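# Restock the shelf missing one item from desk spares

## Task

Four low shelves should each end up holding a cardboard box, a roll of masking tape and a yellow sponge on their top surface. Exactly one shelf lacks one of these three. Take the matching spare from the desk and set it on that shelf's top surface directly, not stacked on another object there. The remaining spares stay on the desk. The robot must not topple or finish leaning, or the task fails. Anything that stays in place only because the robot is still holding or supporting it at the end does not count.

## Robot and tools

ROBOT. An omnidirectional base with a column about 1.75 m high. A carriage rides 1.0 m along the column (lift_m) and carries two identical six-joint arms with two-finger grippers. Arm bases sit roughly 0.57 m plus lift_m above the floor; carriage parts hang about 0.15 m lower. Reach is 0.78 m from the shoulder, but a hand gets only about 0.38 m below its arm base. A hand is about 0.16 m long and 0.1 m wide (0.14 m when open). Parked arm joints 1 to 6: 0, 0.05, 0.05, 1.45, 0, 0; parked footprint about 0.95 m wide by 0.7 m long. Cameras: carriage_camera (fixed, forward, tilted about 20 degrees down), left_wrist_camera and right_wrist_camera (looking past the fingertips). The wheel motors are strong (7 N m). Loose objects may occasionally get a brief external shove.

FRAMES. Base frame: origin on the floor below the base centre, x forward, y left, z up. left_hand and right_hand report the midpoint between each hand's finger pads in this frame; quat_wxyz maps base axes to hand axes (hand z along the fingers, fingers open along hand y; an upward hand with joints 1, 5, 6 at 0 reads (1, 0, 0, 0)). Hand readings can be off, more so at long reach. The odometry frame is the base frame at scene start; base_odometry counts wheel turns, so slip looks like motion; heading is in -3.142 to 3.142, left positive.

execute_actions. Argument actions: a list holding one action or none (empty list just reports state and pictures). An action may contain base, joints, or both; these start together and may finish at different times. base takes exactly one relative command, an offset from where the base last measured itself: translate_m (metres, forward positive, -2 to 2), strafe_m (metres, left positive, -2 to 2), or rotate_rad (radians, counter-clockwise positive, -6.3 to 6.3). joints is one dictionary for both arms, keyed by joint name, each value an absolute target: lift_m 0 to 1 m; left_joint1_rad -2.617 to 3.054 (vertical-axis swing, 0 ahead, positive left); left_joint2_rad 0 to 3.141 (shoulder: 0 upper arm level backward, 1.57 vertical, 3.14 level forward); left_joint3_rad 0 to 3.141 (elbow, 0 folded, 3.14 straight); left_joint4_rad -1.57 to 1.57 (wrist pitch, positive lifts fingertips); left_joint5_rad -1.57 to 1.57 (wrist yaw, positive swings fingertips to the right); left_joint6_rad -2.094 to 2.094 (roll about the finger axis, positive clockwise viewed from the forearm); left_gripper_m 0 to 0.093 (pad gap in metres). The right_ keys mirror these. Done tolerances: lift 0.004, joint1 0.02, joint2 and joint3 0.055, joint4 0.04, joint5 and joint6 0.02, gripper 0.004. Joints or base omitted from an action may still be driving toward earlier targets without that showing in the status. Unknown keys or out-of-range values make the whole call rejected with no motion. Optional cameras: a list of camera names or all; omitted, null or all gives every camera, [] gives none.

wait: seconds from 0 to 10; commands nothing and returns state and pictures. zoom_image: camera plus region [x0, y0, x1, y1] in pixels of that camera's newest full image (origin top-left, at most 504 by 504). finished_scene: scene, the integer number of the current scene; it ends the scene irreversibly and reports success, so only call it once the result is stable with the robot let go. Answering without any tool call ends everything.

RESULTS. base_status and joint_status describe how the last accepted action ended: done (for the base, wheels turned the full amount even if slipping; a tiny move may stop short yet say done); off_target (stopped away from target, maybe still pushing; normal for a gripper holding something); contact_stop or time_out (target dropped, holding where it stopped); not_followed after a joint command not followed line (a self-collision check blocked that arm's targets; the gripper target still applies, and blocked targets may be retried each action). If a stop is reported, remaining calls in that reply are skipped. on_its_own lists uncommanded activity; held at is the held target, not the actual position. motor_effort gives percent of maximum, positive toward larger joint values, with peak in brackets; readings carry sizeable fixed and random error. Lift effort grows with load; if it keeps dropping while lowering, the hand or load is resting on something. A drive_wheels value at rest clearly above a free-move value means the base is still pressing on something. ARM HIT flags a hard self-collision. The calibration block gives intrinsics and extrinsics per camera; wrist camera poses also inherit joint reading errors.

CAUTIONS. Contact stops come late or not at all; after contact an arm can let the base roll about 0.3 m further. Arms and grippers never contact-stop: a blocked arm keeps pushing and snaps to target when freed. After a blocked drive, back up about 0.2 m along the same path (or rotate back), repeating if still pressed; such a retreat may itself stop spuriously, so try again. The base can slide under a table edge and hit the column; reversing into an edge can tip the robot. Tipping is likeliest with the carriage high, arms extended, loads held, pulling, or abrupt stops; about 1.5 kg per hand with both arms forward can topple it, and only images show a lean. A level hand drops 10 to 17 cm under 1 kg. Gripper force is around 45 to 60 N per pad. Never let the arms strike or squeeze each other hard. To free blocked arms, move the blocked one clear first, the other in a later action. Extended arms heat quickly: MOTOR HOT from 75 °C, a 10 s arm stop at 90 °C, and at 100 °C the arm goes limp and falls; resend targets that then read limit_stop_at_motor_heat. Avoid drops, slips, slams and hard shoves, and keep robot motion time short.

Each tool is called after "Emit:" as name(argument=value, ...), one argument or row to a line, values as JSON.

## Session

Emit:
execute_actions(
  actions=[],
)

Scene clock: 0.00 s.
base_odometry: x=+0.000 y=+0.000 heading=+0.000 (m, m, rad; odometry frame)
base_status: not commanded
joint_positions: lift_m=+0.297 left_joint1_rad=-0.010 left_joint2_rad=+0.062 left_joint3_rad=+0.029 left_joint4_rad=+1.485 left_joint5_rad=+0.012 left_joint6_rad=-0.060 left_gripper_m=+0.094 right_joint1_rad=-0.003 right_joint2_rad=+0.051 right_joint3_rad=+0.050 right_joint4_rad=+1.483 right_joint5_rad=+0.030 right_joint6_rad=-0.040 right_gripper_m=+0.094
joint_status: not commanded
motor_effort: lift_m=+30 drive_wheels=+2 (%)
left_hand: x=+0.3068 y=+0.3350 z=+1.3081 quat_wxyz=(+0.998, +0.004, +0.060, -0.035) (m; base frame)
right_hand: x=+0.2975 y=-0.3426 z=+1.3139 quat_wxyz=(+0.999, +0.014, +0.045, -0.022) (m; base frame)
pictures: carriage_camera, left_wrist_camera, right_wrist_camera
Images, in order (width x height): carriage_camera 504x504, left_wrist_camera 504x504, right_wrist_camera 504x504.

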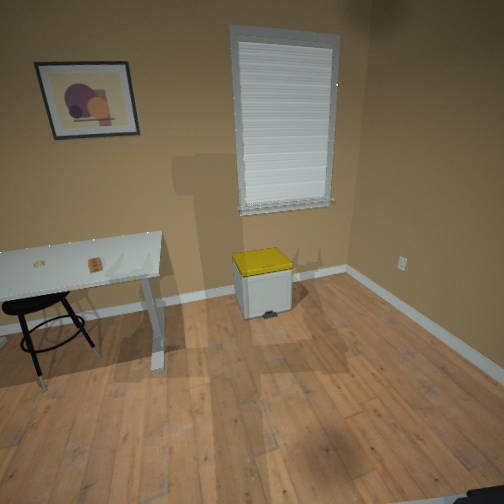

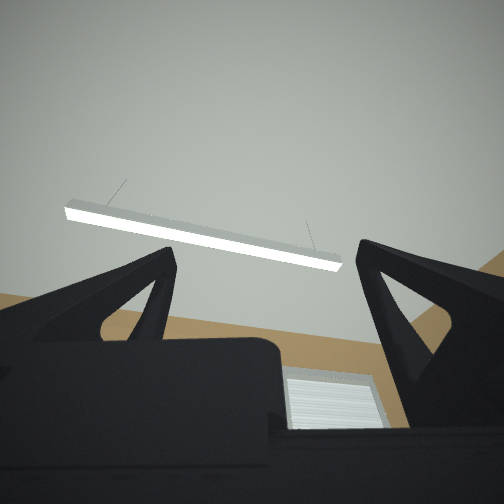

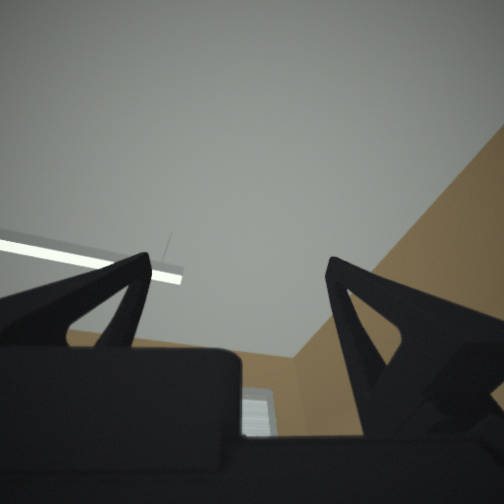

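Let me look around by rotating left.

Emit:
execute_actions(
  actions=[
    {"base":{"rotate_rad":0.9}},
  ],
  cameras=["carriage_camera"],
)

Scene clock: 2.50 s.
base_odometry: x=+0.000 y=+0.000 heading=+0.900 (m, m, rad; odometry frame)
base_status: done
joint_positions: lift_m=+0.297 left_joint1_rad=-0.010 left_joint2_rad=+0.062 left_joint3_rad=+0.029 left_joint4_rad=+1.485 left_joint5_rad=+0.012 left_joint6_rad=-0.060 left_gripper_m=+0.094 right_joint1_rad=-0.003 right_joint2_rad=+0.051 right_joint3_rad=+0.050 right_joint4_rad=+1.482 right_joint5_rad=+0.030 right_joint6_rad=-0.040 right_gripper_m=+0.094
joint_status: not commanded
motor_effort: lift_m=+29(28) drive_wheels=+4(12) (%)
left_hand: x=+0.3067 y=+0.3350 z=+1.3081 quat_wxyz=(+0.998, +0.004, +0.060, -0.035) (m; base frame)
right_hand: x=+0.2976 y=-0.3426 z=+1.3139 quat_wxyz=(+0.999, +0.014, +0.045, -0.022) (m; base frame)
pictures: carriage_camera
Images, in order (width x height): carriage_camera 504x504.

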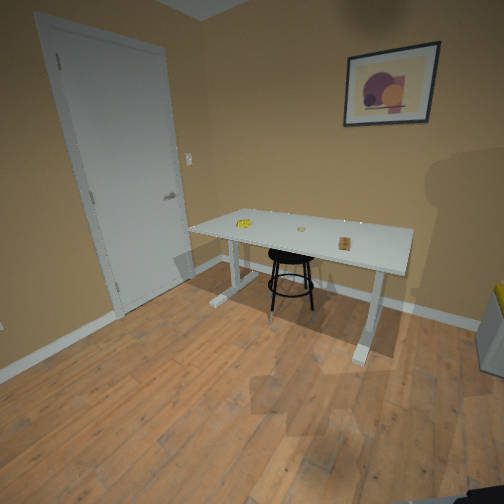

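Emit:
zoom_image(
  camera="carriage_camera",
  region=[180, 190, 420, 290],
)

Emit:
execute_actions(
  actions=[
    {"base":{"rotate_rad":1.4}},
  ],
  cameras=["carriage_camera"],
)

Region (180, 190, 420, 290) of carriage_camera's 504x504 image, scaled by 2.100, with more detail than that image has; it fills the top 210 rows of this view, and the rest is white.

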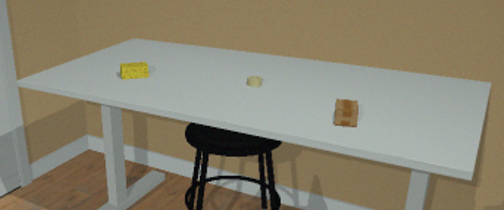

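Scene clock: 5.57 s.
base_odometry: x=+0.000 y=+0.000 heading=+2.300 (m, m, rad; odometry frame)
base_status: done
joint_positions: lift_m=+0.297 left_joint1_rad=-0.010 left_joint2_rad=+0.062 left_joint3_rad=+0.029 left_joint4_rad=+1.485 left_joint5_rad=+0.012 left_joint6_rad=-0.060 left_gripper_m=+0.094 right_joint1_rad=-0.003 right_joint2_rad=+0.051 right_joint3_rad=+0.050 right_joint4_rad=+1.482 right_joint5_rad=+0.030 right_joint6_rad=-0.040 right_gripper_m=+0.094
joint_status: not commanded
motor_effort: lift_m=+28(30) drive_wheels=+4(11) (%)
left_hand: x=+0.3068 y=+0.3350 z=+1.3081 quat_wxyz=(+0.998, +0.004, +0.060, -0.035) (m; base frame)
right_hand: x=+0.2977 y=-0.3426 z=+1.3139 quat_wxyz=(+0.999, +0.014, +0.046, -0.022) (m; base frame)
pictures: carriage_camera
Images, in order (width x height): carriage_camera 504x504.

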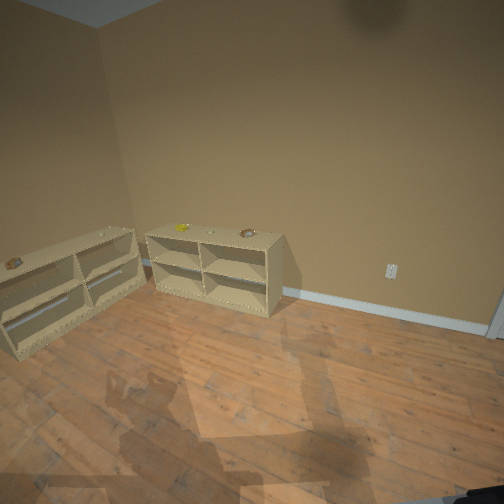

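Emit:
execute_actions(
  actions=[
    {"base":{"rotate_rad":0.9}},
  ],
  cameras=["carriage_camera"],
)

Scene clock: 8.03 s.
base_odometry: x=+0.000 y=+0.000 heading=-3.084 (m, m, rad; odometry frame)
base_status: done
joint_positions: lift_m=+0.297 left_joint1_rad=-0.010 left_joint2_rad=+0.062 left_joint3_rad=+0.029 left_joint4_rad=+1.485 left_joint5_rad=+0.012 left_joint6_rad=-0.060 left_gripper_m=+0.094 right_joint1_rad=-0.003 right_joint2_rad=+0.051 right_joint3_rad=+0.050 right_joint4_rad=+1.481 right_joint5_rad=+0.030 right_joint6_rad=-0.040 right_gripper_m=+0.094
joint_status: not commanded
motor_effort: lift_m=+29(29) drive_wheels=+4(10) (%)
left_hand: x=+0.3067 y=+0.3350 z=+1.3081 quat_wxyz=(+0.998, +0.004, +0.060, -0.035) (m; base frame)
right_hand: x=+0.2978 y=-0.3426 z=+1.3138 quat_wxyz=(+0.999, +0.014, +0.046, -0.022) (m; base frame)
pictures: carriage_camera
Images, in order (width x height): carriage_camera 504x504.

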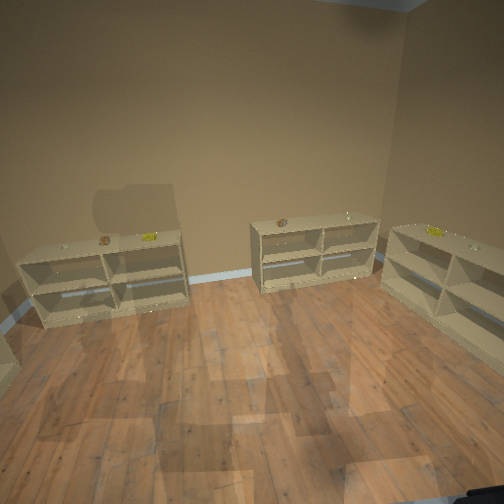

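Emit:
zoom_image(
  camera="carriage_camera",
  region=[230, 190, 504, 300],
)

Emit:
zoom_image(
  camera="carriage_camera",
  region=[0, 200, 250, 330],
)

Region (230, 190, 504, 300) of carriage_camera's 504x504 image, scaled by 1.839, with more detail than that image has; it fills the top 202 rows of this view, and the rest is white.

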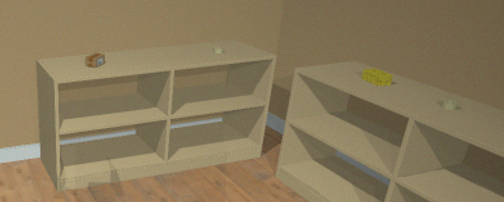

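Region (0, 200, 250, 330) of carriage_camera's 504x504 image, scaled by 2.016, with more detail than that image has; it fills the top 262 rows of this view, and the rest is white.

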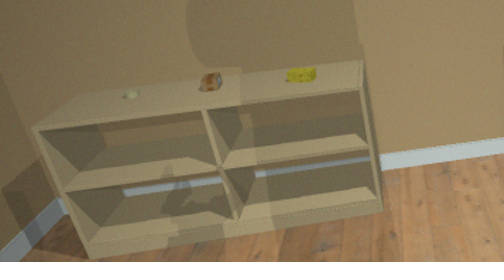

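Emit:
execute_actions(
  actions=[
    {"base":{"rotate_rad":0.9}},
  ],
  cameras=["carriage_camera"],
)

Scene clock: 10.67 s.
base_odometry: x=+0.000 y=+0.000 heading=-2.184 (m, m, rad; odometry frame)
base_status: done
joint_positions: lift_m=+0.297 left_joint1_rad=-0.010 left_joint2_rad=+0.062 left_joint3_rad=+0.029 left_joint4_rad=+1.485 left_joint5_rad=+0.012 left_joint6_rad=-0.060 left_gripper_m=+0.094 right_joint1_rad=-0.003 right_joint2_rad=+0.051 right_joint3_rad=+0.050 right_joint4_rad=+1.480 right_joint5_rad=+0.030 right_joint6_rad=-0.040 right_gripper_m=+0.094
joint_status: not commanded
motor_effort: lift_m=+29(31) drive_wheels=+4(11) (%)
left_hand: x=+0.3066 y=+0.3350 z=+1.3081 quat_wxyz=(+0.998, +0.005, +0.059, -0.035) (m; base frame)
right_hand: x=+0.2980 y=-0.3426 z=+1.3138 quat_wxyz=(+0.999, +0.014, +0.046, -0.022) (m; base frame)
pictures: carriage_camera
Images, in order (width x height): carriage_camera 504x504.

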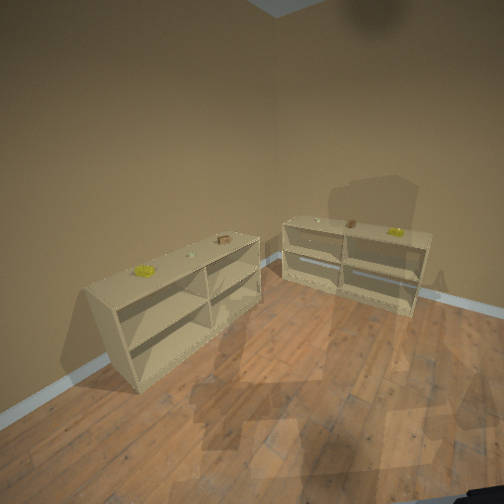

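Emit:
execute_actions(
  actions=[
    {"base":{"rotate_rad":2.447},"joints":{"lift_m":0.5}},
  ],
  cameras=["carriage_camera"],
)

Emit:
execute_actions(
  actions=[
    {"base":{"strafe_m":0.89},"joints":{"left_joint2_rad":1.8,"left_joint3_rad":1.4,"left_joint4_rad":-1.17,"left_joint1_rad":0,"left_joint5_rad":0,"left_joint6_rad":0}},
  ],
)

Scene clock: 15.57 s.
base_odometry: x=+0.000 y=+0.000 heading=+0.263 (m, m, rad; odometry frame)
base_status: done
joint_positions: lift_m=+0.500 left_joint1_rad=-0.010 left_joint2_rad=+0.062 left_joint3_rad=+0.029 left_joint4_rad=+1.481 left_joint5_rad=+0.012 left_joint6_rad=-0.060 left_gripper_m=+0.094 right_joint1_rad=-0.003 right_joint2_rad=+0.051 right_joint3_rad=+0.050 right_joint4_rad=+1.480 right_joint5_rad=+0.030 right_joint6_rad=-0.040 right_gripper_m=+0.094
joint_status: all done
motor_effort: lift_m=+28(32) drive_wheels=+4(11) (%)
left_hand: x=+0.3076 y=+0.3350 z=+1.5111 quat_wxyz=(+0.997, +0.004, +0.062, -0.035) (m; base frame)
right_hand: x=+0.2981 y=-0.3426 z=+1.5169 quat_wxyz=(+0.999, +0.014, +0.046, -0.022) (m; base frame)
pictures: carriage_camera
camera_calibration (this result's frames):
carriage_camera: T_world_to_cam=[[-0.015215, -0.998299, -0.0562836, 0.0839002], [-0.387308, 0.0577798, -0.920138, 1.44308], [0.921825, 0.0077992, -0.387528, 0.420219], [0, 0, 0, 1]] pos_world=[0.172826, -0.00290108, 1.49541]
Images, in order (width x height): carriage_camera 504x504.

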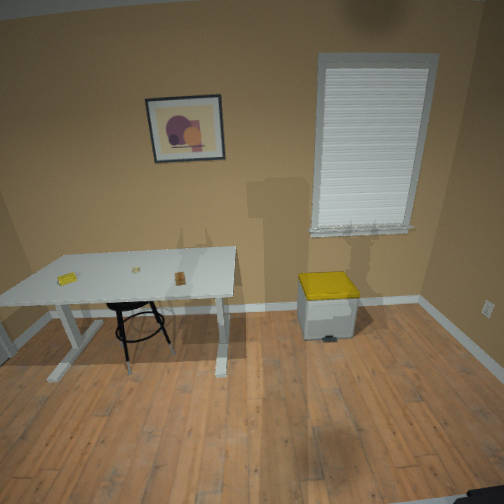

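Scene clock: 19.63 s.
base_odometry: x=-0.232 y=+0.859 heading=+0.264 (m, m, rad; odometry frame)
base_status: done
joint_positions: lift_m=+0.500 left_joint1_rad=-0.007 left_joint2_rad=+1.802 left_joint3_rad=+1.382 left_joint4_rad=-1.167 left_joint5_rad=+0.003 left_joint6_rad=-0.006 left_gripper_m=+0.094 right_joint1_rad=-0.003 right_joint2_rad=+0.051 right_joint3_rad=+0.050 right_joint4_rad=+1.480 right_joint5_rad=+0.030 right_joint6_rad=-0.040 right_gripper_m=+0.094
joint_status: all done
motor_effort: lift_m=+26(29) drive_wheels=-5(14) (%)
left_hand: x=+0.5986 y=+0.3347 z=+1.1647 quat_wxyz=(-0.009, +0.000, +1.000, -0.001) (m; base frame)
right_hand: x=+0.2981 y=-0.3426 z=+1.5169 quat_wxyz=(+0.999, +0.014, +0.046, -0.022) (m; base frame)
pictures: carriage_camera, left_wrist_camera, right_wrist_camera
camera_calibration (this result's frames):
carriage_camera: T_world_to_cam=[[-0.015215, -0.998299, -0.0562836, 0.0839002], [-0.387308, 0.0577798, -0.920138, 1.44309], [0.921825, 0.0077992, -0.387528, 0.420219], [0, 0, 0, 1]] pos_world=[0.172826, -0.00290108, 1.49541]
left_wrist_camera: T_world_to_cam=[[-0.0228538, -0.999687, -0.0102107, 0.369608], [-0.786784, 0.0116834, 0.617117, -0.254796], [-0.616805, 0.0221371, -0.786805, 1.39887], [0, 0, 0, 1]] pos_world=[0.670805, 0.341502, 1.26165]
right_wrist_camera: T_world_to_cam=[[-0.0870817, -0.995005, -0.0488034, -0.251426], [0.777234, -0.0372148, -0.62811, 0.719273], [0.623157, -0.0926286, 0.776592, -1.26936], [0, 0, 0, 1]] pos_world=[0.210071, -0.340981, 1.42529]
Images, in order (width x height): carriage_camera 504x504, left_wrist_camera 504x504, right_wrist_camera 504x504.

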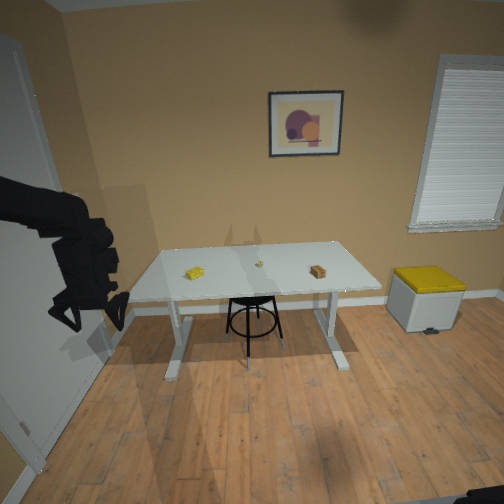

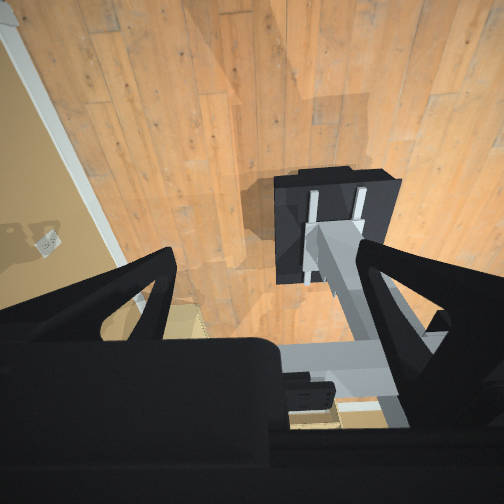

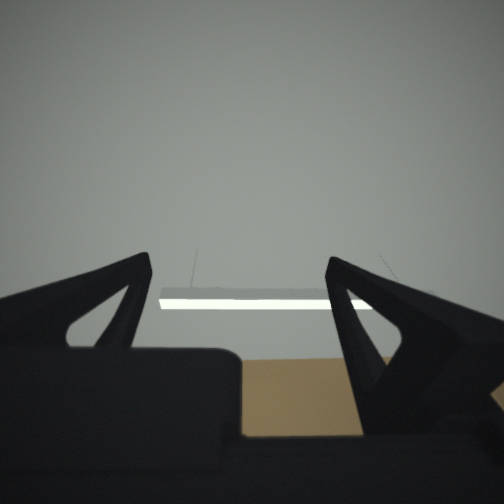

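Emit:
execute_actions(
  actions=[
    {"base":{"translate_m":0.95}},
  ],
)

Scene clock: 24.33 s.
base_odometry: x=+0.685 y=+1.107 heading=+0.264 (m, m, rad; odometry frame)
base_status: done
joint_positions: lift_m=+0.500 left_joint1_rad=-0.007 left_joint2_rad=+1.802 left_joint3_rad=+1.382 left_joint4_rad=-1.169 left_joint5_rad=+0.003 left_joint6_rad=-0.006 left_gripper_m=+0.094 right_joint1_rad=-0.003 right_joint2_rad=+0.051 right_joint3_rad=+0.050 right_joint4_rad=+1.480 right_joint5_rad=+0.030 right_joint6_rad=-0.040 right_gripper_m=+0.094
joint_status: not commanded
motor_effort: lift_m=+27(27) drive_wheels=-4(14) (%)
left_hand: x=+0.5982 y=+0.3347 z=+1.1647 quat_wxyz=(-0.009, +0.000, +1.000, -0.001) (m; base frame)
right_hand: x=+0.2980 y=-0.3426 z=+1.5169 quat_wxyz=(+0.999, +0.014, +0.046, -0.022) (m; base frame)
pictures: carriage_camera, left_wrist_camera, right_wrist_camera
camera_calibration (this result's frames):
carriage_camera: T_world_to_cam=[[-0.015215, -0.998299, -0.0562836, 0.0839002], [-0.387308, 0.0577798, -0.920138, 1.44309], [0.921825, 0.0077992, -0.387528, 0.420219], [0, 0, 0, 1]] pos_world=[0.172826, -0.00290108, 1.49541]
left_wrist_camera: T_world_to_cam=[[-0.0228693, -0.999687, -0.0101859, 0.369583], [-0.785842, 0.0116772, 0.618317, -0.257055], [-0.618004, 0.022145, -0.785863, 1.39826], [0, 0, 0, 1]] pos_world=[0.670577, 0.341504, 1.26155]
right_wrist_camera: T_world_to_cam=[[-0.0870631, -0.995005, -0.0488356, -0.25139], [0.777473, -0.0372155, -0.627814, 0.71883], [0.62286, -0.0926278, 0.77683, -1.26958], [0, 0, 0, 1]] pos_world=[0.210013, -0.340981, 1.42526]
Images, in order (width x height): carriage_camera 504x504, left_wrist_camera 504x504, right_wrist_camera 504x504.

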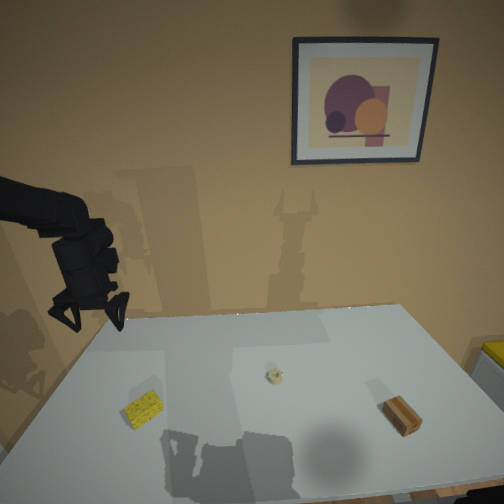

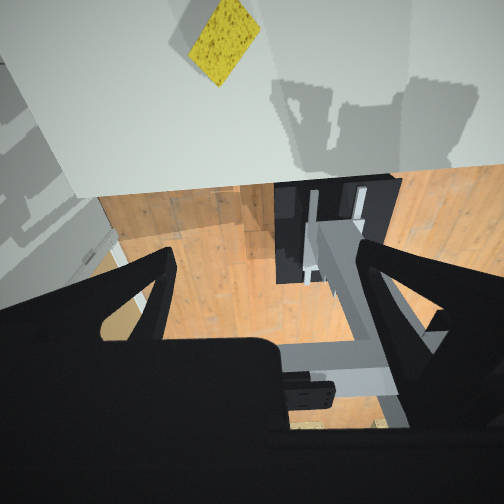

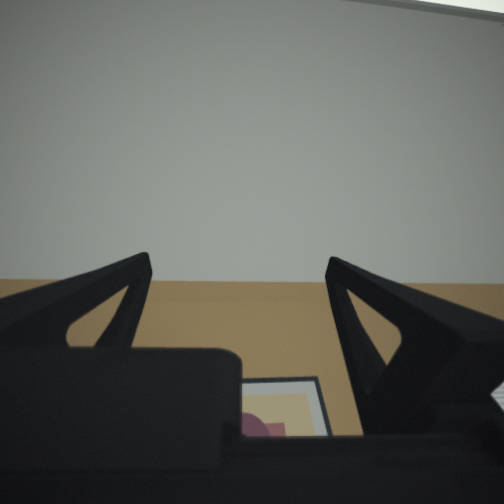

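Emit:
execute_actions(
  actions=[
    {"joints":{"left_joint1_rad":0.05,"left_joint2_rad":2.54,"left_joint3_rad":1.54,"left_joint4_rad":-0.57,"left_joint5_rad":0,"left_joint6_rad":0.82}},
  ],
  cameras=["carriage_camera","left_wrist_camera"],
)

Scene clock: 26.70 s.
base_odometry: x=+0.685 y=+1.107 heading=+0.264 (m, m, rad; odometry frame)
base_status: not commanded
joint_positions: lift_m=+0.500 left_joint1_rad=+0.048 left_joint2_rad=+2.542 left_joint3_rad=+1.542 left_joint4_rad=-0.578 left_joint5_rad=+0.001 left_joint6_rad=+0.813 left_gripper_m=+0.094 right_joint1_rad=-0.003 right_joint2_rad=+0.051 right_joint3_rad=+0.050 right_joint4_rad=+1.480 right_joint5_rad=+0.030 right_joint6_rad=-0.040 right_gripper_m=+0.094
joint_status: all done
motor_effort: lift_m=+27(29) drive_wheels=-4(4) (%)
left_hand: x=+0.6925 y=+0.3571 z=+0.9281 quat_wxyz=(-0.003, +0.373, +0.928, -0.002) (m; base frame)
right_hand: x=+0.2980 y=-0.3426 z=+1.5169 quat_wxyz=(+0.999, +0.014, +0.046, -0.022) (m; base frame)
pictures: carriage_camera, left_wrist_camera
camera_calibration (this result's frames):
carriage_camera: T_world_to_cam=[[-0.015215, -0.998299, -0.0562836, 0.0839], [-0.387308, 0.0577798, -0.920138, 1.44308], [0.921825, 0.0077992, -0.387528, 0.420218], [0, 0, 0, 1]] pos_world=[0.172826, -0.00290108, 1.4954]
left_wrist_camera: T_world_to_cam=[[-0.7089, -0.705279, -0.00653126, 0.758177], [-0.56326, 0.56053, 0.607079, -0.376592], [-0.424499, 0.434037, -0.794615, 0.99708], [0, 0, 0, 1]] pos_world=[0.748612, 0.313048, 1.02587]
Images, in order (width x height): carriage_camera 504x504, left_wrist_camera 504x504.

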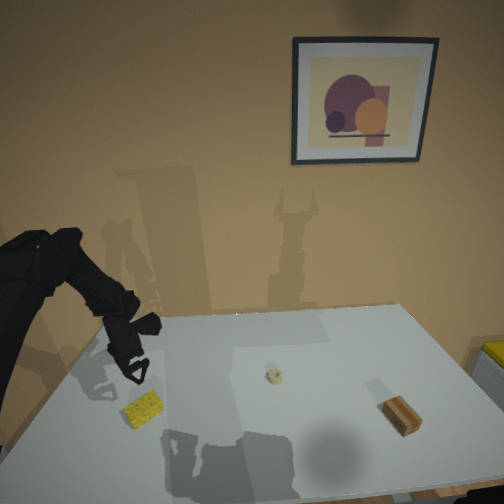

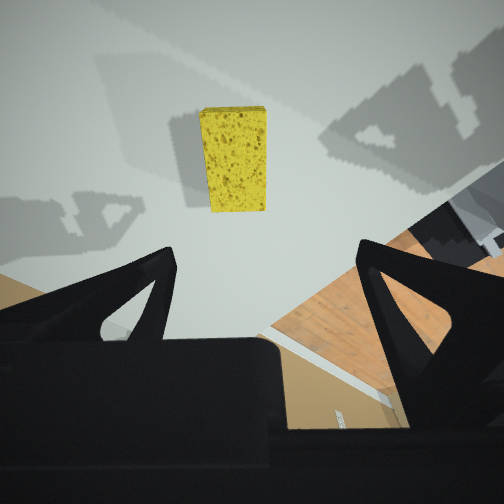

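Emit:
execute_actions(
  actions=[
    {"base":{"strafe_m":0.028},"joints":{"lift_m":0.42}},
  ],
  cameras=["carriage_camera","left_wrist_camera"],
)

Scene clock: 28.20 s.
base_odometry: x=+0.678 y=+1.134 heading=+0.264 (m, m, rad; odometry frame)
base_status: done
joint_positions: lift_m=+0.420 left_joint1_rad=+0.048 left_joint2_rad=+2.543 left_joint3_rad=+1.542 left_joint4_rad=-0.570 left_joint5_rad=+0.001 left_joint6_rad=+0.813 left_gripper_m=+0.094 right_joint1_rad=-0.003 right_joint2_rad=+0.051 right_joint3_rad=+0.050 right_joint4_rad=+1.480 right_joint5_rad=+0.030 right_joint6_rad=-0.040 right_gripper_m=+0.094
joint_status: all done
motor_effort: lift_m=+28(29) drive_wheels=+4(10) (%)
left_hand: x=+0.6943 y=+0.3573 z=+0.8477 quat_wxyz=(+0.000, +0.373, +0.928, -0.001) (m; base frame)
right_hand: x=+0.2980 y=-0.3426 z=+1.4368 quat_wxyz=(+0.999, +0.014, +0.046, -0.022) (m; base frame)
pictures: carriage_camera, left_wrist_camera
camera_calibration (this result's frames):
carriage_camera: T_world_to_cam=[[-0.015215, -0.998299, -0.0562836, 0.0793923], [-0.387308, 0.0577798, -0.920138, 1.36939], [0.921825, 0.0077992, -0.387528, 0.389181], [0, 0, 0, 1]] pos_world=[0.172826, -0.00290108, 1.41531]
left_wrist_camera: T_world_to_cam=[[-0.708559, -0.705546, -0.0121892, 0.763792], [-0.568085, 0.560093, 0.602972, -0.319894], [-0.418597, 0.434166, -0.797669, 0.932313], [0, 0, 0, 1]] pos_world=[0.749729, 0.313283, 0.945874]
Images, in order (width x height): carriage_camera 504x504, left_wrist_camera 504x504.

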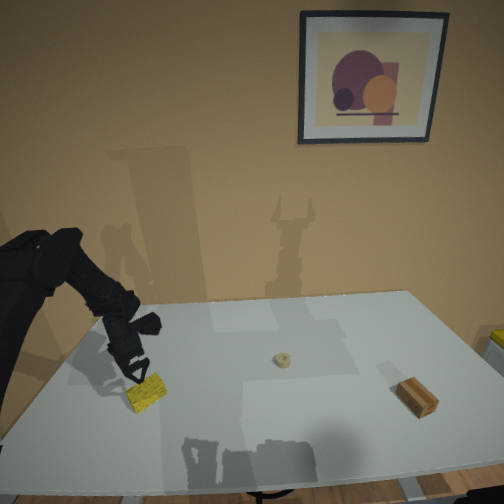

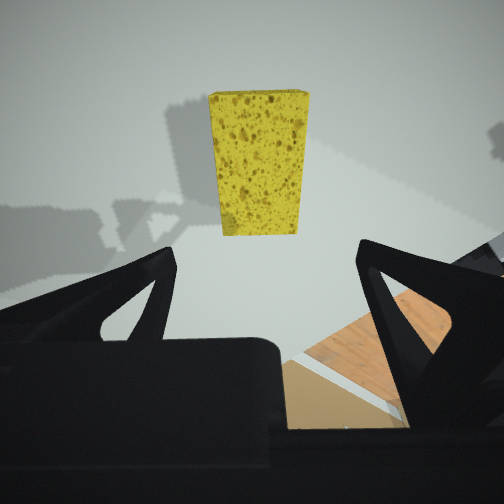

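Emit:
execute_actions(
  actions=[
    {"joints":{"lift_m":0.36}},
  ],
  cameras=["carriage_camera","left_wrist_camera"],
)

Scene clock: 29.20 s.
base_odometry: x=+0.678 y=+1.134 heading=+0.264 (m, m, rad; odometry frame)
base_status: not commanded
joint_positions: lift_m=+0.360 left_joint1_rad=+0.048 left_joint2_rad=+2.545 left_joint3_rad=+1.542 left_joint4_rad=-0.571 left_joint5_rad=+0.001 left_joint6_rad=+0.813 left_gripper_m=+0.094 right_joint1_rad=-0.003 right_joint2_rad=+0.051 right_joint3_rad=+0.050 right_joint4_rad=+1.480 right_joint5_rad=+0.030 right_joint6_rad=-0.040 right_gripper_m=+0.094
joint_status: all done
motor_effort: lift_m=+28(29) drive_wheels=+3(3) (%)
left_hand: x=+0.6936 y=+0.3573 z=+0.7869 quat_wxyz=(-0.001, +0.373, +0.928, -0.001) (m; base frame)
right_hand: x=+0.2980 y=-0.3426 z=+1.3768 quat_wxyz=(+0.999, +0.014, +0.046, -0.022) (m; base frame)
pictures: carriage_camera, left_wrist_camera
camera_calibration (this result's frames):
carriage_camera: T_world_to_cam=[[-0.015215, -0.998299, -0.0562836, 0.0760146], [-0.387308, 0.0577798, -0.920138, 1.31417], [0.921825, 0.0077992, -0.387528, 0.365925], [0, 0, 0, 1]] pos_world=[0.172826, -0.00290108, 1.3553]
left_wrist_camera: T_world_to_cam=[[-0.708589, -0.705548, -0.010209, 0.760991], [-0.566474, 0.560171, 0.604413, -0.285908], [-0.420724, 0.434064, -0.796605, 0.884228], [0, 0, 0, 1]] pos_world=[0.749286, 0.313261, 0.884957]
Images, in order (width x height): carriage_camera 504x504, left_wrist_camera 504x504.

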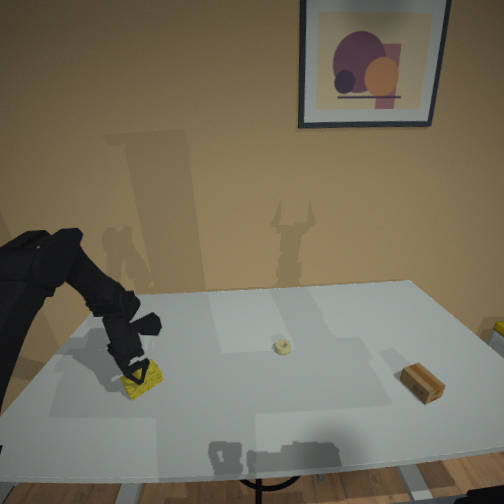

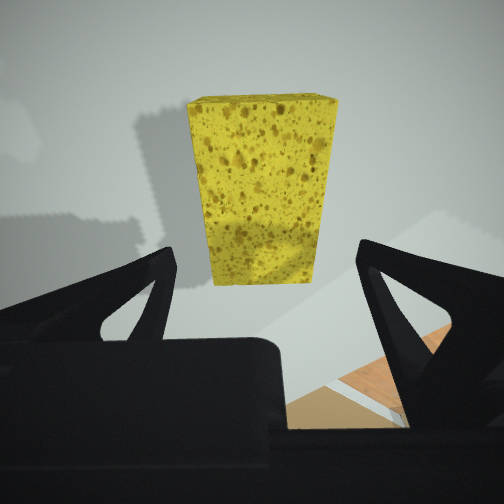

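Emit:
zoom_image(
  camera="carriage_camera",
  region=[90, 320, 210, 420],
)

Region (90, 320, 210, 420) of carriage_camera's 504x504 image, scaled by 4.200, with more detail than that image has.

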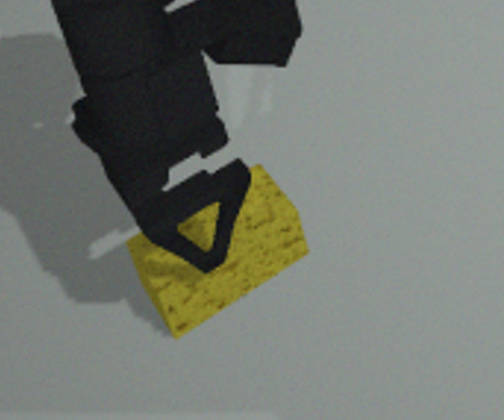

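Emit:
execute_actions(
  actions=[
    {"joints":{"lift_m":0.325}},
  ],
  cameras=["carriage_camera","left_wrist_camera"],
)

Scene clock: 30.10 s.
base_odometry: x=+0.678 y=+1.134 heading=+0.264 (m, m, rad; odometry frame)
base_status: not commanded
joint_positions: lift_m=+0.325 left_joint1_rad=+0.048 left_joint2_rad=+2.547 left_joint3_rad=+1.542 left_joint4_rad=-0.570 left_joint5_rad=+0.001 left_joint6_rad=+0.813 left_gripper_m=+0.094 right_joint1_rad=-0.003 right_joint2_rad=+0.051 right_joint3_rad=+0.050 right_joint4_rad=+1.480 right_joint5_rad=+0.030 right_joint6_rad=-0.040 right_gripper_m=+0.094
joint_status: all done
motor_effort: lift_m=+29(32) drive_wheels=+3(3) (%)
left_hand: x=+0.6934 y=+0.3573 z=+0.7513 quat_wxyz=(-0.001, +0.373, +0.928, -0.001) (m; base frame)
right_hand: x=+0.2980 y=-0.3426 z=+1.3418 quat_wxyz=(+0.999, +0.014, +0.046, -0.022) (m; base frame)
pictures: carriage_camera, left_wrist_camera
camera_calibration (this result's frames):
carriage_camera: T_world_to_cam=[[-0.015215, -0.998299, -0.0562836, 0.0740447], [-0.387308, 0.0577798, -0.920138, 1.28197], [0.921825, 0.0077992, -0.387528, 0.352362], [0, 0, 0, 1]] pos_world=[0.172826, -0.00290108, 1.3203]
left_wrist_camera: T_world_to_cam=[[-0.708597, -0.705548, -0.00964322, 0.760039], [-0.566014, 0.560193, 0.604824, -0.265144], [-0.421331, 0.434035, -0.7963, 0.855972], [0, 0, 0, 1]] pos_world=[0.749133, 0.313254, 0.849305]
Images, in order (width x height): carriage_camera 504x504, left_wrist_camera 504x504.

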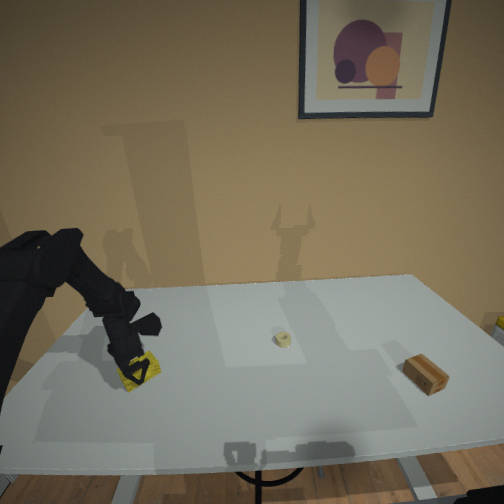

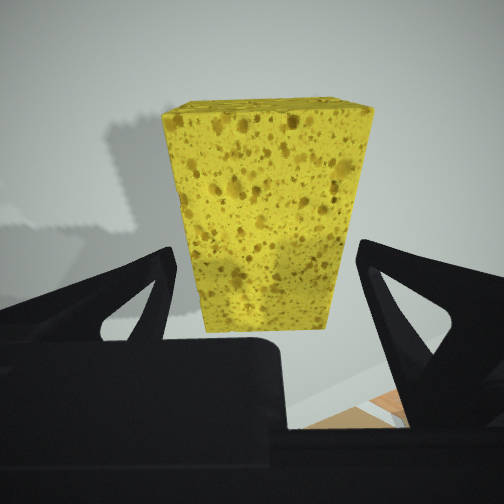

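Emit:
execute_actions(
  actions=[
    {"joints":{"lift_m":0.312}},
  ],
  cameras=["carriage_camera","left_wrist_camera"],
)

Scene clock: 30.73 s.
base_odometry: x=+0.678 y=+1.134 heading=+0.264 (m, m, rad; odometry frame)
base_status: not commanded
joint_positions: lift_m=+0.312 left_joint1_rad=+0.048 left_joint2_rad=+2.546 left_joint3_rad=+1.542 left_joint4_rad=-0.570 left_joint5_rad=+0.001 left_joint6_rad=+0.813 left_gripper_m=+0.094 right_joint1_rad=-0.003 right_joint2_rad=+0.051 right_joint3_rad=+0.050 right_joint4_rad=+1.480 right_joint5_rad=+0.030 right_joint6_rad=-0.040 right_gripper_m=+0.094
joint_status: all done
motor_effort: lift_m=+30(28) drive_wheels=+3(4) (%)
left_hand: x=+0.6934 y=+0.3573 z=+0.7384 quat_wxyz=(-0.001, +0.373, +0.928, -0.001) (m; base frame)
right_hand: x=+0.2980 y=-0.3426 z=+1.3287 quat_wxyz=(+0.999, +0.014, +0.046, -0.022) (m; base frame)
pictures: carriage_camera, left_wrist_camera
camera_calibration (this result's frames):
carriage_camera: T_world_to_cam=[[-0.015215, -0.998299, -0.0562836, 0.0733107], [-0.387308, 0.0577798, -0.920138, 1.26997], [0.921825, 0.0077992, -0.387528, 0.347308], [0, 0, 0, 1]] pos_world=[0.172826, -0.00290108, 1.30726]
left_wrist_camera: T_world_to_cam=[[-0.708597, -0.705548, -0.00964322, 0.759922], [-0.566014, 0.560193, 0.604824, -0.257343], [-0.421331, 0.434035, -0.7963, 0.845712], [0, 0, 0, 1]] pos_world=[0.749143, 0.313254, 0.836416]
Images, in order (width x height): carriage_camera 504x504, left_wrist_camera 504x504.

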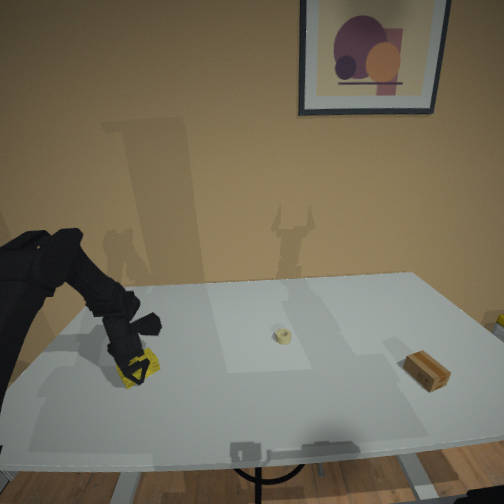

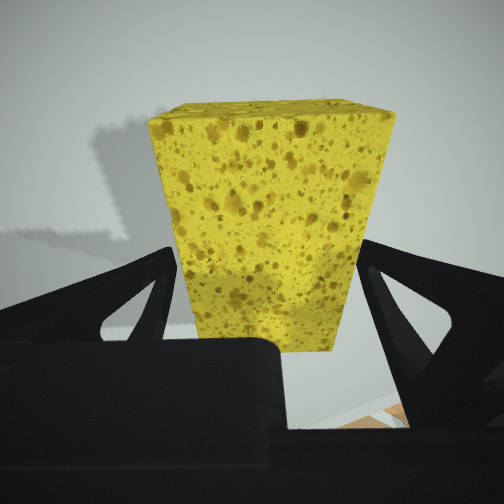

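Close the gripper.

Emit:
execute_actions(
  actions=[
    {"joints":{"left_gripper_m":0.055}},
  ],
  cameras=["carriage_camera","left_wrist_camera"],
)

Scene clock: 31.33 s.
base_odometry: x=+0.678 y=+1.134 heading=+0.264 (m, m, rad; odometry frame)
base_status: not commanded
joint_positions: lift_m=+0.312 left_joint1_rad=+0.048 left_joint2_rad=+2.546 left_joint3_rad=+1.542 left_joint4_rad=-0.571 left_joint5_rad=+0.001 left_joint6_rad=+0.813 left_gripper_m=+0.058 right_joint1_rad=-0.003 right_joint2_rad=+0.051 right_joint3_rad=+0.050 right_joint4_rad=+1.480 right_joint5_rad=+0.030 right_joint6_rad=-0.040 right_gripper_m=+0.094
joint_status: all done
motor_effort: lift_m=+30(30) drive_wheels=+3(3) (%)
left_hand: x=+0.6932 y=+0.3573 z=+0.7384 quat_wxyz=(-0.002, +0.373, +0.928, -0.001) (m; base frame)
right_hand: x=+0.2980 y=-0.3426 z=+1.3287 quat_wxyz=(+0.999, +0.014, +0.046, -0.022) (m; base frame)
pictures: carriage_camera, left_wrist_camera
camera_calibration (this result's frames):
carriage_camera: T_world_to_cam=[[-0.015215, -0.998299, -0.0562836, 0.0733107], [-0.387308, 0.0577798, -0.920138, 1.26997], [0.921825, 0.0077992, -0.387528, 0.347308], [0, 0, 0, 1]] pos_world=[0.172826, -0.00290108, 1.30726]
left_wrist_camera: T_world_to_cam=[[-0.708605, -0.705544, -0.00933331, 0.759603], [-0.56554, 0.559985, 0.605459, -0.258205], [-0.421951, 0.43431, -0.795822, 0.845587], [0, 0, 0, 1]] pos_world=[0.749029, 0.313277, 0.836358]
Images, in order (width x height): carriage_camera 504x504, left_wrist_camera 504x504.

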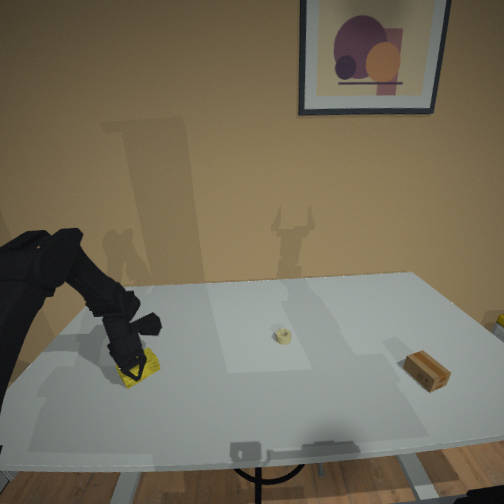

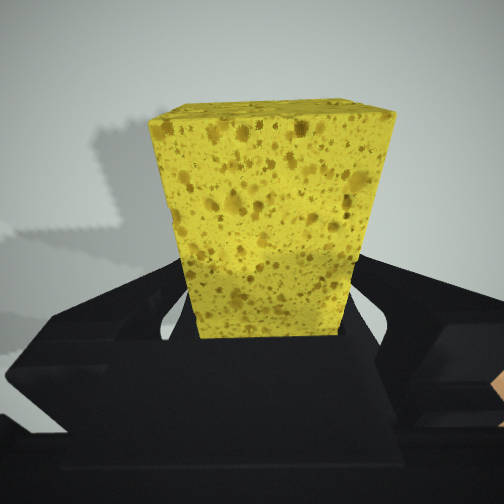

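Emit:
execute_actions(
  actions=[
    {"joints":{"left_gripper_m":0.045}},
  ],
  cameras=["left_wrist_camera"],
)

Emit:
execute_actions(
  actions=[
    {"joints":{"lift_m":0.45,"left_gripper_m":0.045}},
  ],
  cameras=["carriage_camera","left_wrist_camera"],
)

Scene clock: 31.87 s.
base_odometry: x=+0.678 y=+1.134 heading=+0.264 (m, m, rad; odometry frame)
base_status: not commanded
joint_positions: lift_m=+0.312 left_joint1_rad=+0.048 left_joint2_rad=+2.546 left_joint3_rad=+1.542 left_joint4_rad=-0.571 left_joint5_rad=+0.001 left_joint6_rad=+0.813 left_gripper_m=+0.058 right_joint1_rad=-0.003 right_joint2_rad=+0.051 right_joint3_rad=+0.050 right_joint4_rad=+1.480 right_joint5_rad=+0.030 right_joint6_rad=-0.040 right_gripper_m=+0.094
joint_status: left_gripper_m off_target (ended at +0.058, target +0.045)
motor_effort: lift_m=+29(30) drive_wheels=+3(3) (%)
left_hand: x=+0.6932 y=+0.3573 z=+0.7384 quat_wxyz=(-0.002, +0.373, +0.928, -0.001) (m; base frame)
right_hand: x=+0.2980 y=-0.3426 z=+1.3287 quat_wxyz=(+0.999, +0.014, +0.046, -0.022) (m; base frame)
pictures: left_wrist_camera
camera_calibration (this result's frames):
left_wrist_camera: T_world_to_cam=[[-0.708605, -0.705544, -0.00933331, 0.759603], [-0.56554, 0.559985, 0.605459, -0.258205], [-0.421951, 0.43431, -0.795822, 0.845587], [0, 0, 0, 1]] pos_world=[0.749029, 0.313277, 0.836358]
Images, in order (width x height): left_wrist_camera 504x504.

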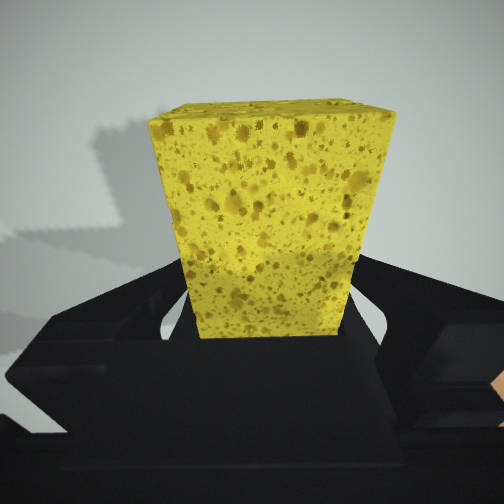

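Scene clock: 32.97 s.
base_odometry: x=+0.678 y=+1.134 heading=+0.264 (m, m, rad; odometry frame)
base_status: not commanded
joint_positions: lift_m=+0.450 left_joint1_rad=+0.048 left_joint2_rad=+2.541 left_joint3_rad=+1.542 left_joint4_rad=-0.570 left_joint5_rad=+0.001 left_joint6_rad=+0.813 left_gripper_m=+0.058 right_joint1_rad=-0.003 right_joint2_rad=+0.051 right_joint3_rad=+0.050 right_joint4_rad=+1.480 right_joint5_rad=+0.030 right_joint6_rad=-0.040 right_gripper_m=+0.094
joint_status: left_gripper_m off_target (ended at +0.058, target +0.045); the others done
motor_effort: lift_m=+28(32) drive_wheels=+3(3) (%)
left_hand: x=+0.6949 y=+0.3574 z=+0.8788 quat_wxyz=(+0.001, +0.373, +0.928, +0.000) (m; base frame)
right_hand: x=+0.2980 y=-0.3426 z=+1.4669 quat_wxyz=(+0.999, +0.014, +0.046, -0.022) (m; base frame)
pictures: carriage_camera, left_wrist_camera
camera_calibration (this result's frames):
carriage_camera: T_world_to_cam=[[-0.015215, -0.998299, -0.0562836, 0.081085], [-0.387308, 0.0577798, -0.920138, 1.39706], [0.921825, 0.0077992, -0.387528, 0.400836], [0, 0, 0, 1]] pos_world=[0.172826, -0.00290108, 1.44539]
left_wrist_camera: T_world_to_cam=[[-0.708529, -0.70554, -0.0141424, 0.766375], [-0.569451, 0.559798, 0.601957, -0.336424], [-0.416788, 0.434557, -0.798403, 0.956624], [0, 0, 0, 1]] pos_world=[0.750131, 0.31333, 0.977123]
Images, in order (width x height): carriage_camera 504x504, left_wrist_camera 504x504.

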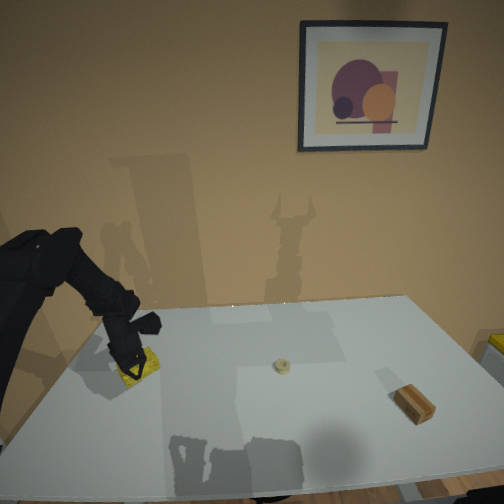

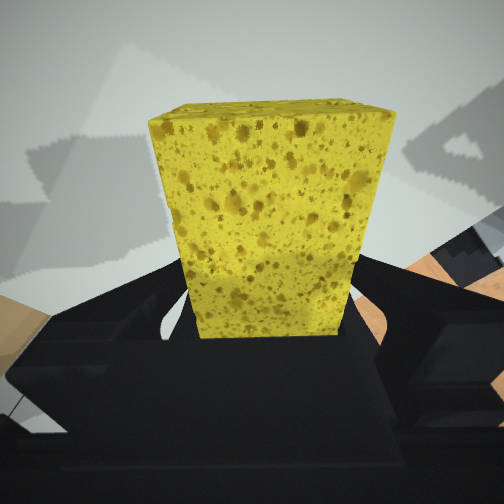

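Emit:
execute_actions(
  actions=[
    {"base":{"translate_m":-0.55},"joints":{"left_joint1_rad":0,"left_joint2_rad":1.6,"left_joint3_rad":1.1,"left_joint4_rad":-1.07,"left_joint6_rad":0,"left_gripper_m":0.045}},
  ],
  cameras=["carriage_camera","left_wrist_camera"],
)

Emit:
execute_actions(
  actions=[
    {"base":{"rotate_rad":3.1416}},
  ],
  cameras=["carriage_camera","left_wrist_camera"],
)

Scene clock: 36.97 s.
base_odometry: x=+0.147 y=+0.991 heading=+0.264 (m, m, rad; odometry frame)
base_status: done
joint_positions: lift_m=+0.450 left_joint1_rad=+0.002 left_joint2_rad=+1.607 left_joint3_rad=+1.117 left_joint4_rad=-1.069 left_joint5_rad=+0.000 left_joint6_rad=+0.007 left_gripper_m=+0.059 right_joint1_rad=-0.003 right_joint2_rad=+0.051 right_joint3_rad=+0.050 right_joint4_rad=+1.481 right_joint5_rad=+0.030 right_joint6_rad=-0.040 right_gripper_m=+0.094
joint_status: left_gripper_m off_target (ended at +0.059, target +0.045); the others done
motor_effort: lift_m=+27(29) drive_wheels=-1(11) (%)
left_hand: x=+0.5511 y=+0.3379 z=+1.1045 quat_wxyz=(+0.006, +0.003, +1.000, +0.000) (m; base frame)
right_hand: x=+0.2979 y=-0.3426 z=+1.4669 quat_wxyz=(+0.999, +0.014, +0.046, -0.022) (m; base frame)
pictures: carriage_camera, left_wrist_camera
camera_calibration (this result's frames):
carriage_camera: T_world_to_cam=[[-0.015215, -0.998299, -0.0562836, 0.081085], [-0.387308, 0.0577798, -0.920138, 1.39706], [0.921825, 0.0077992, -0.387528, 0.400836], [0, 0, 0, 1]] pos_world=[0.172826, -0.00290108, 1.44539]
left_wrist_camera: T_world_to_cam=[[-0.0274701, -0.999531, -0.0135209, 0.377257], [-0.804521, 0.0140788, 0.593757, -0.220268], [-0.593288, 0.0271884, -0.804531, 1.32697], [0, 0, 0, 1]] pos_world=[0.62043, 0.344103, 1.20348]
Images, in order (width x height): carriage_camera 504x504, left_wrist_camera 504x504.

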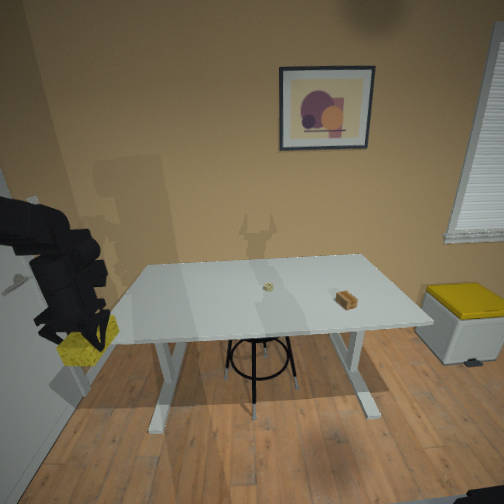

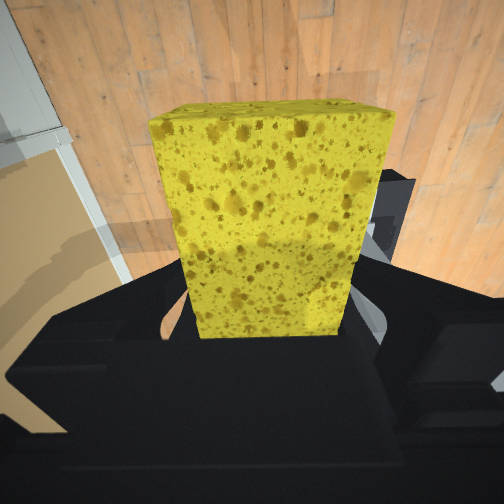

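Scene clock: 41.23 s.
base_odometry: x=+0.147 y=+0.991 heading=-2.878 (m, m, rad; odometry frame)
base_status: done
joint_positions: lift_m=+0.450 left_joint1_rad=+0.002 left_joint2_rad=+1.607 left_joint3_rad=+1.117 left_joint4_rad=-1.066 left_joint5_rad=-0.002 left_joint6_rad=+0.007 left_gripper_m=+0.059 right_joint1_rad=-0.003 right_joint2_rad=+0.051 right_joint3_rad=+0.050 right_joint4_rad=+1.480 right_joint5_rad=+0.030 right_joint6_rad=-0.040 right_gripper_m=+0.094
joint_status: not commanded
motor_effort: lift_m=+27(29) drive_wheels=+4(15) (%)
left_hand: x=+0.5516 y=+0.3383 z=+1.1045 quat_wxyz=(+0.007, +0.002, +1.000, +0.001) (m; base frame)
right_hand: x=+0.2982 y=-0.3426 z=+1.4669 quat_wxyz=(+0.999, +0.014, +0.047, -0.022) (m; base frame)
pictures: carriage_camera, left_wrist_camera
camera_calibration (this result's frames):
carriage_camera: T_world_to_cam=[[-0.015215, -0.998299, -0.0562836, 0.081085], [-0.387308, 0.0577798, -0.920138, 1.39706], [0.921825, 0.0077992, -0.387528, 0.400836], [0, 0, 0, 1]] pos_world=[0.172826, -0.00290108, 1.44539]
left_wrist_camera: T_world_to_cam=[[-0.0270302, -0.999515, -0.0154892, 0.379527], [-0.805882, 0.0126205, 0.591942, -0.216577], [-0.59146, 0.0284828, -0.805831, 1.32729], [0, 0, 0, 1]] pos_world=[0.620763, 0.344271, 1.20365]
Images, in order (width x height): carriage_camera 504x504, left_wrist_camera 504x504.

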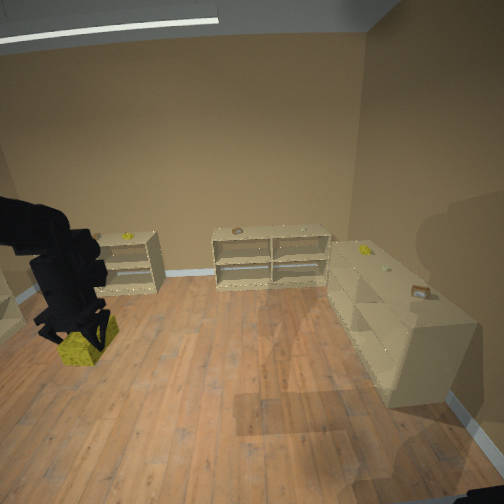

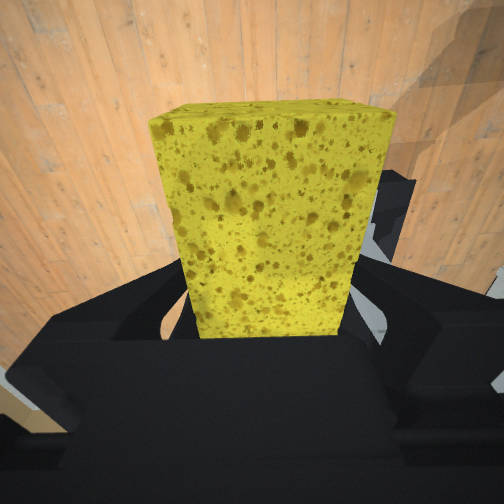

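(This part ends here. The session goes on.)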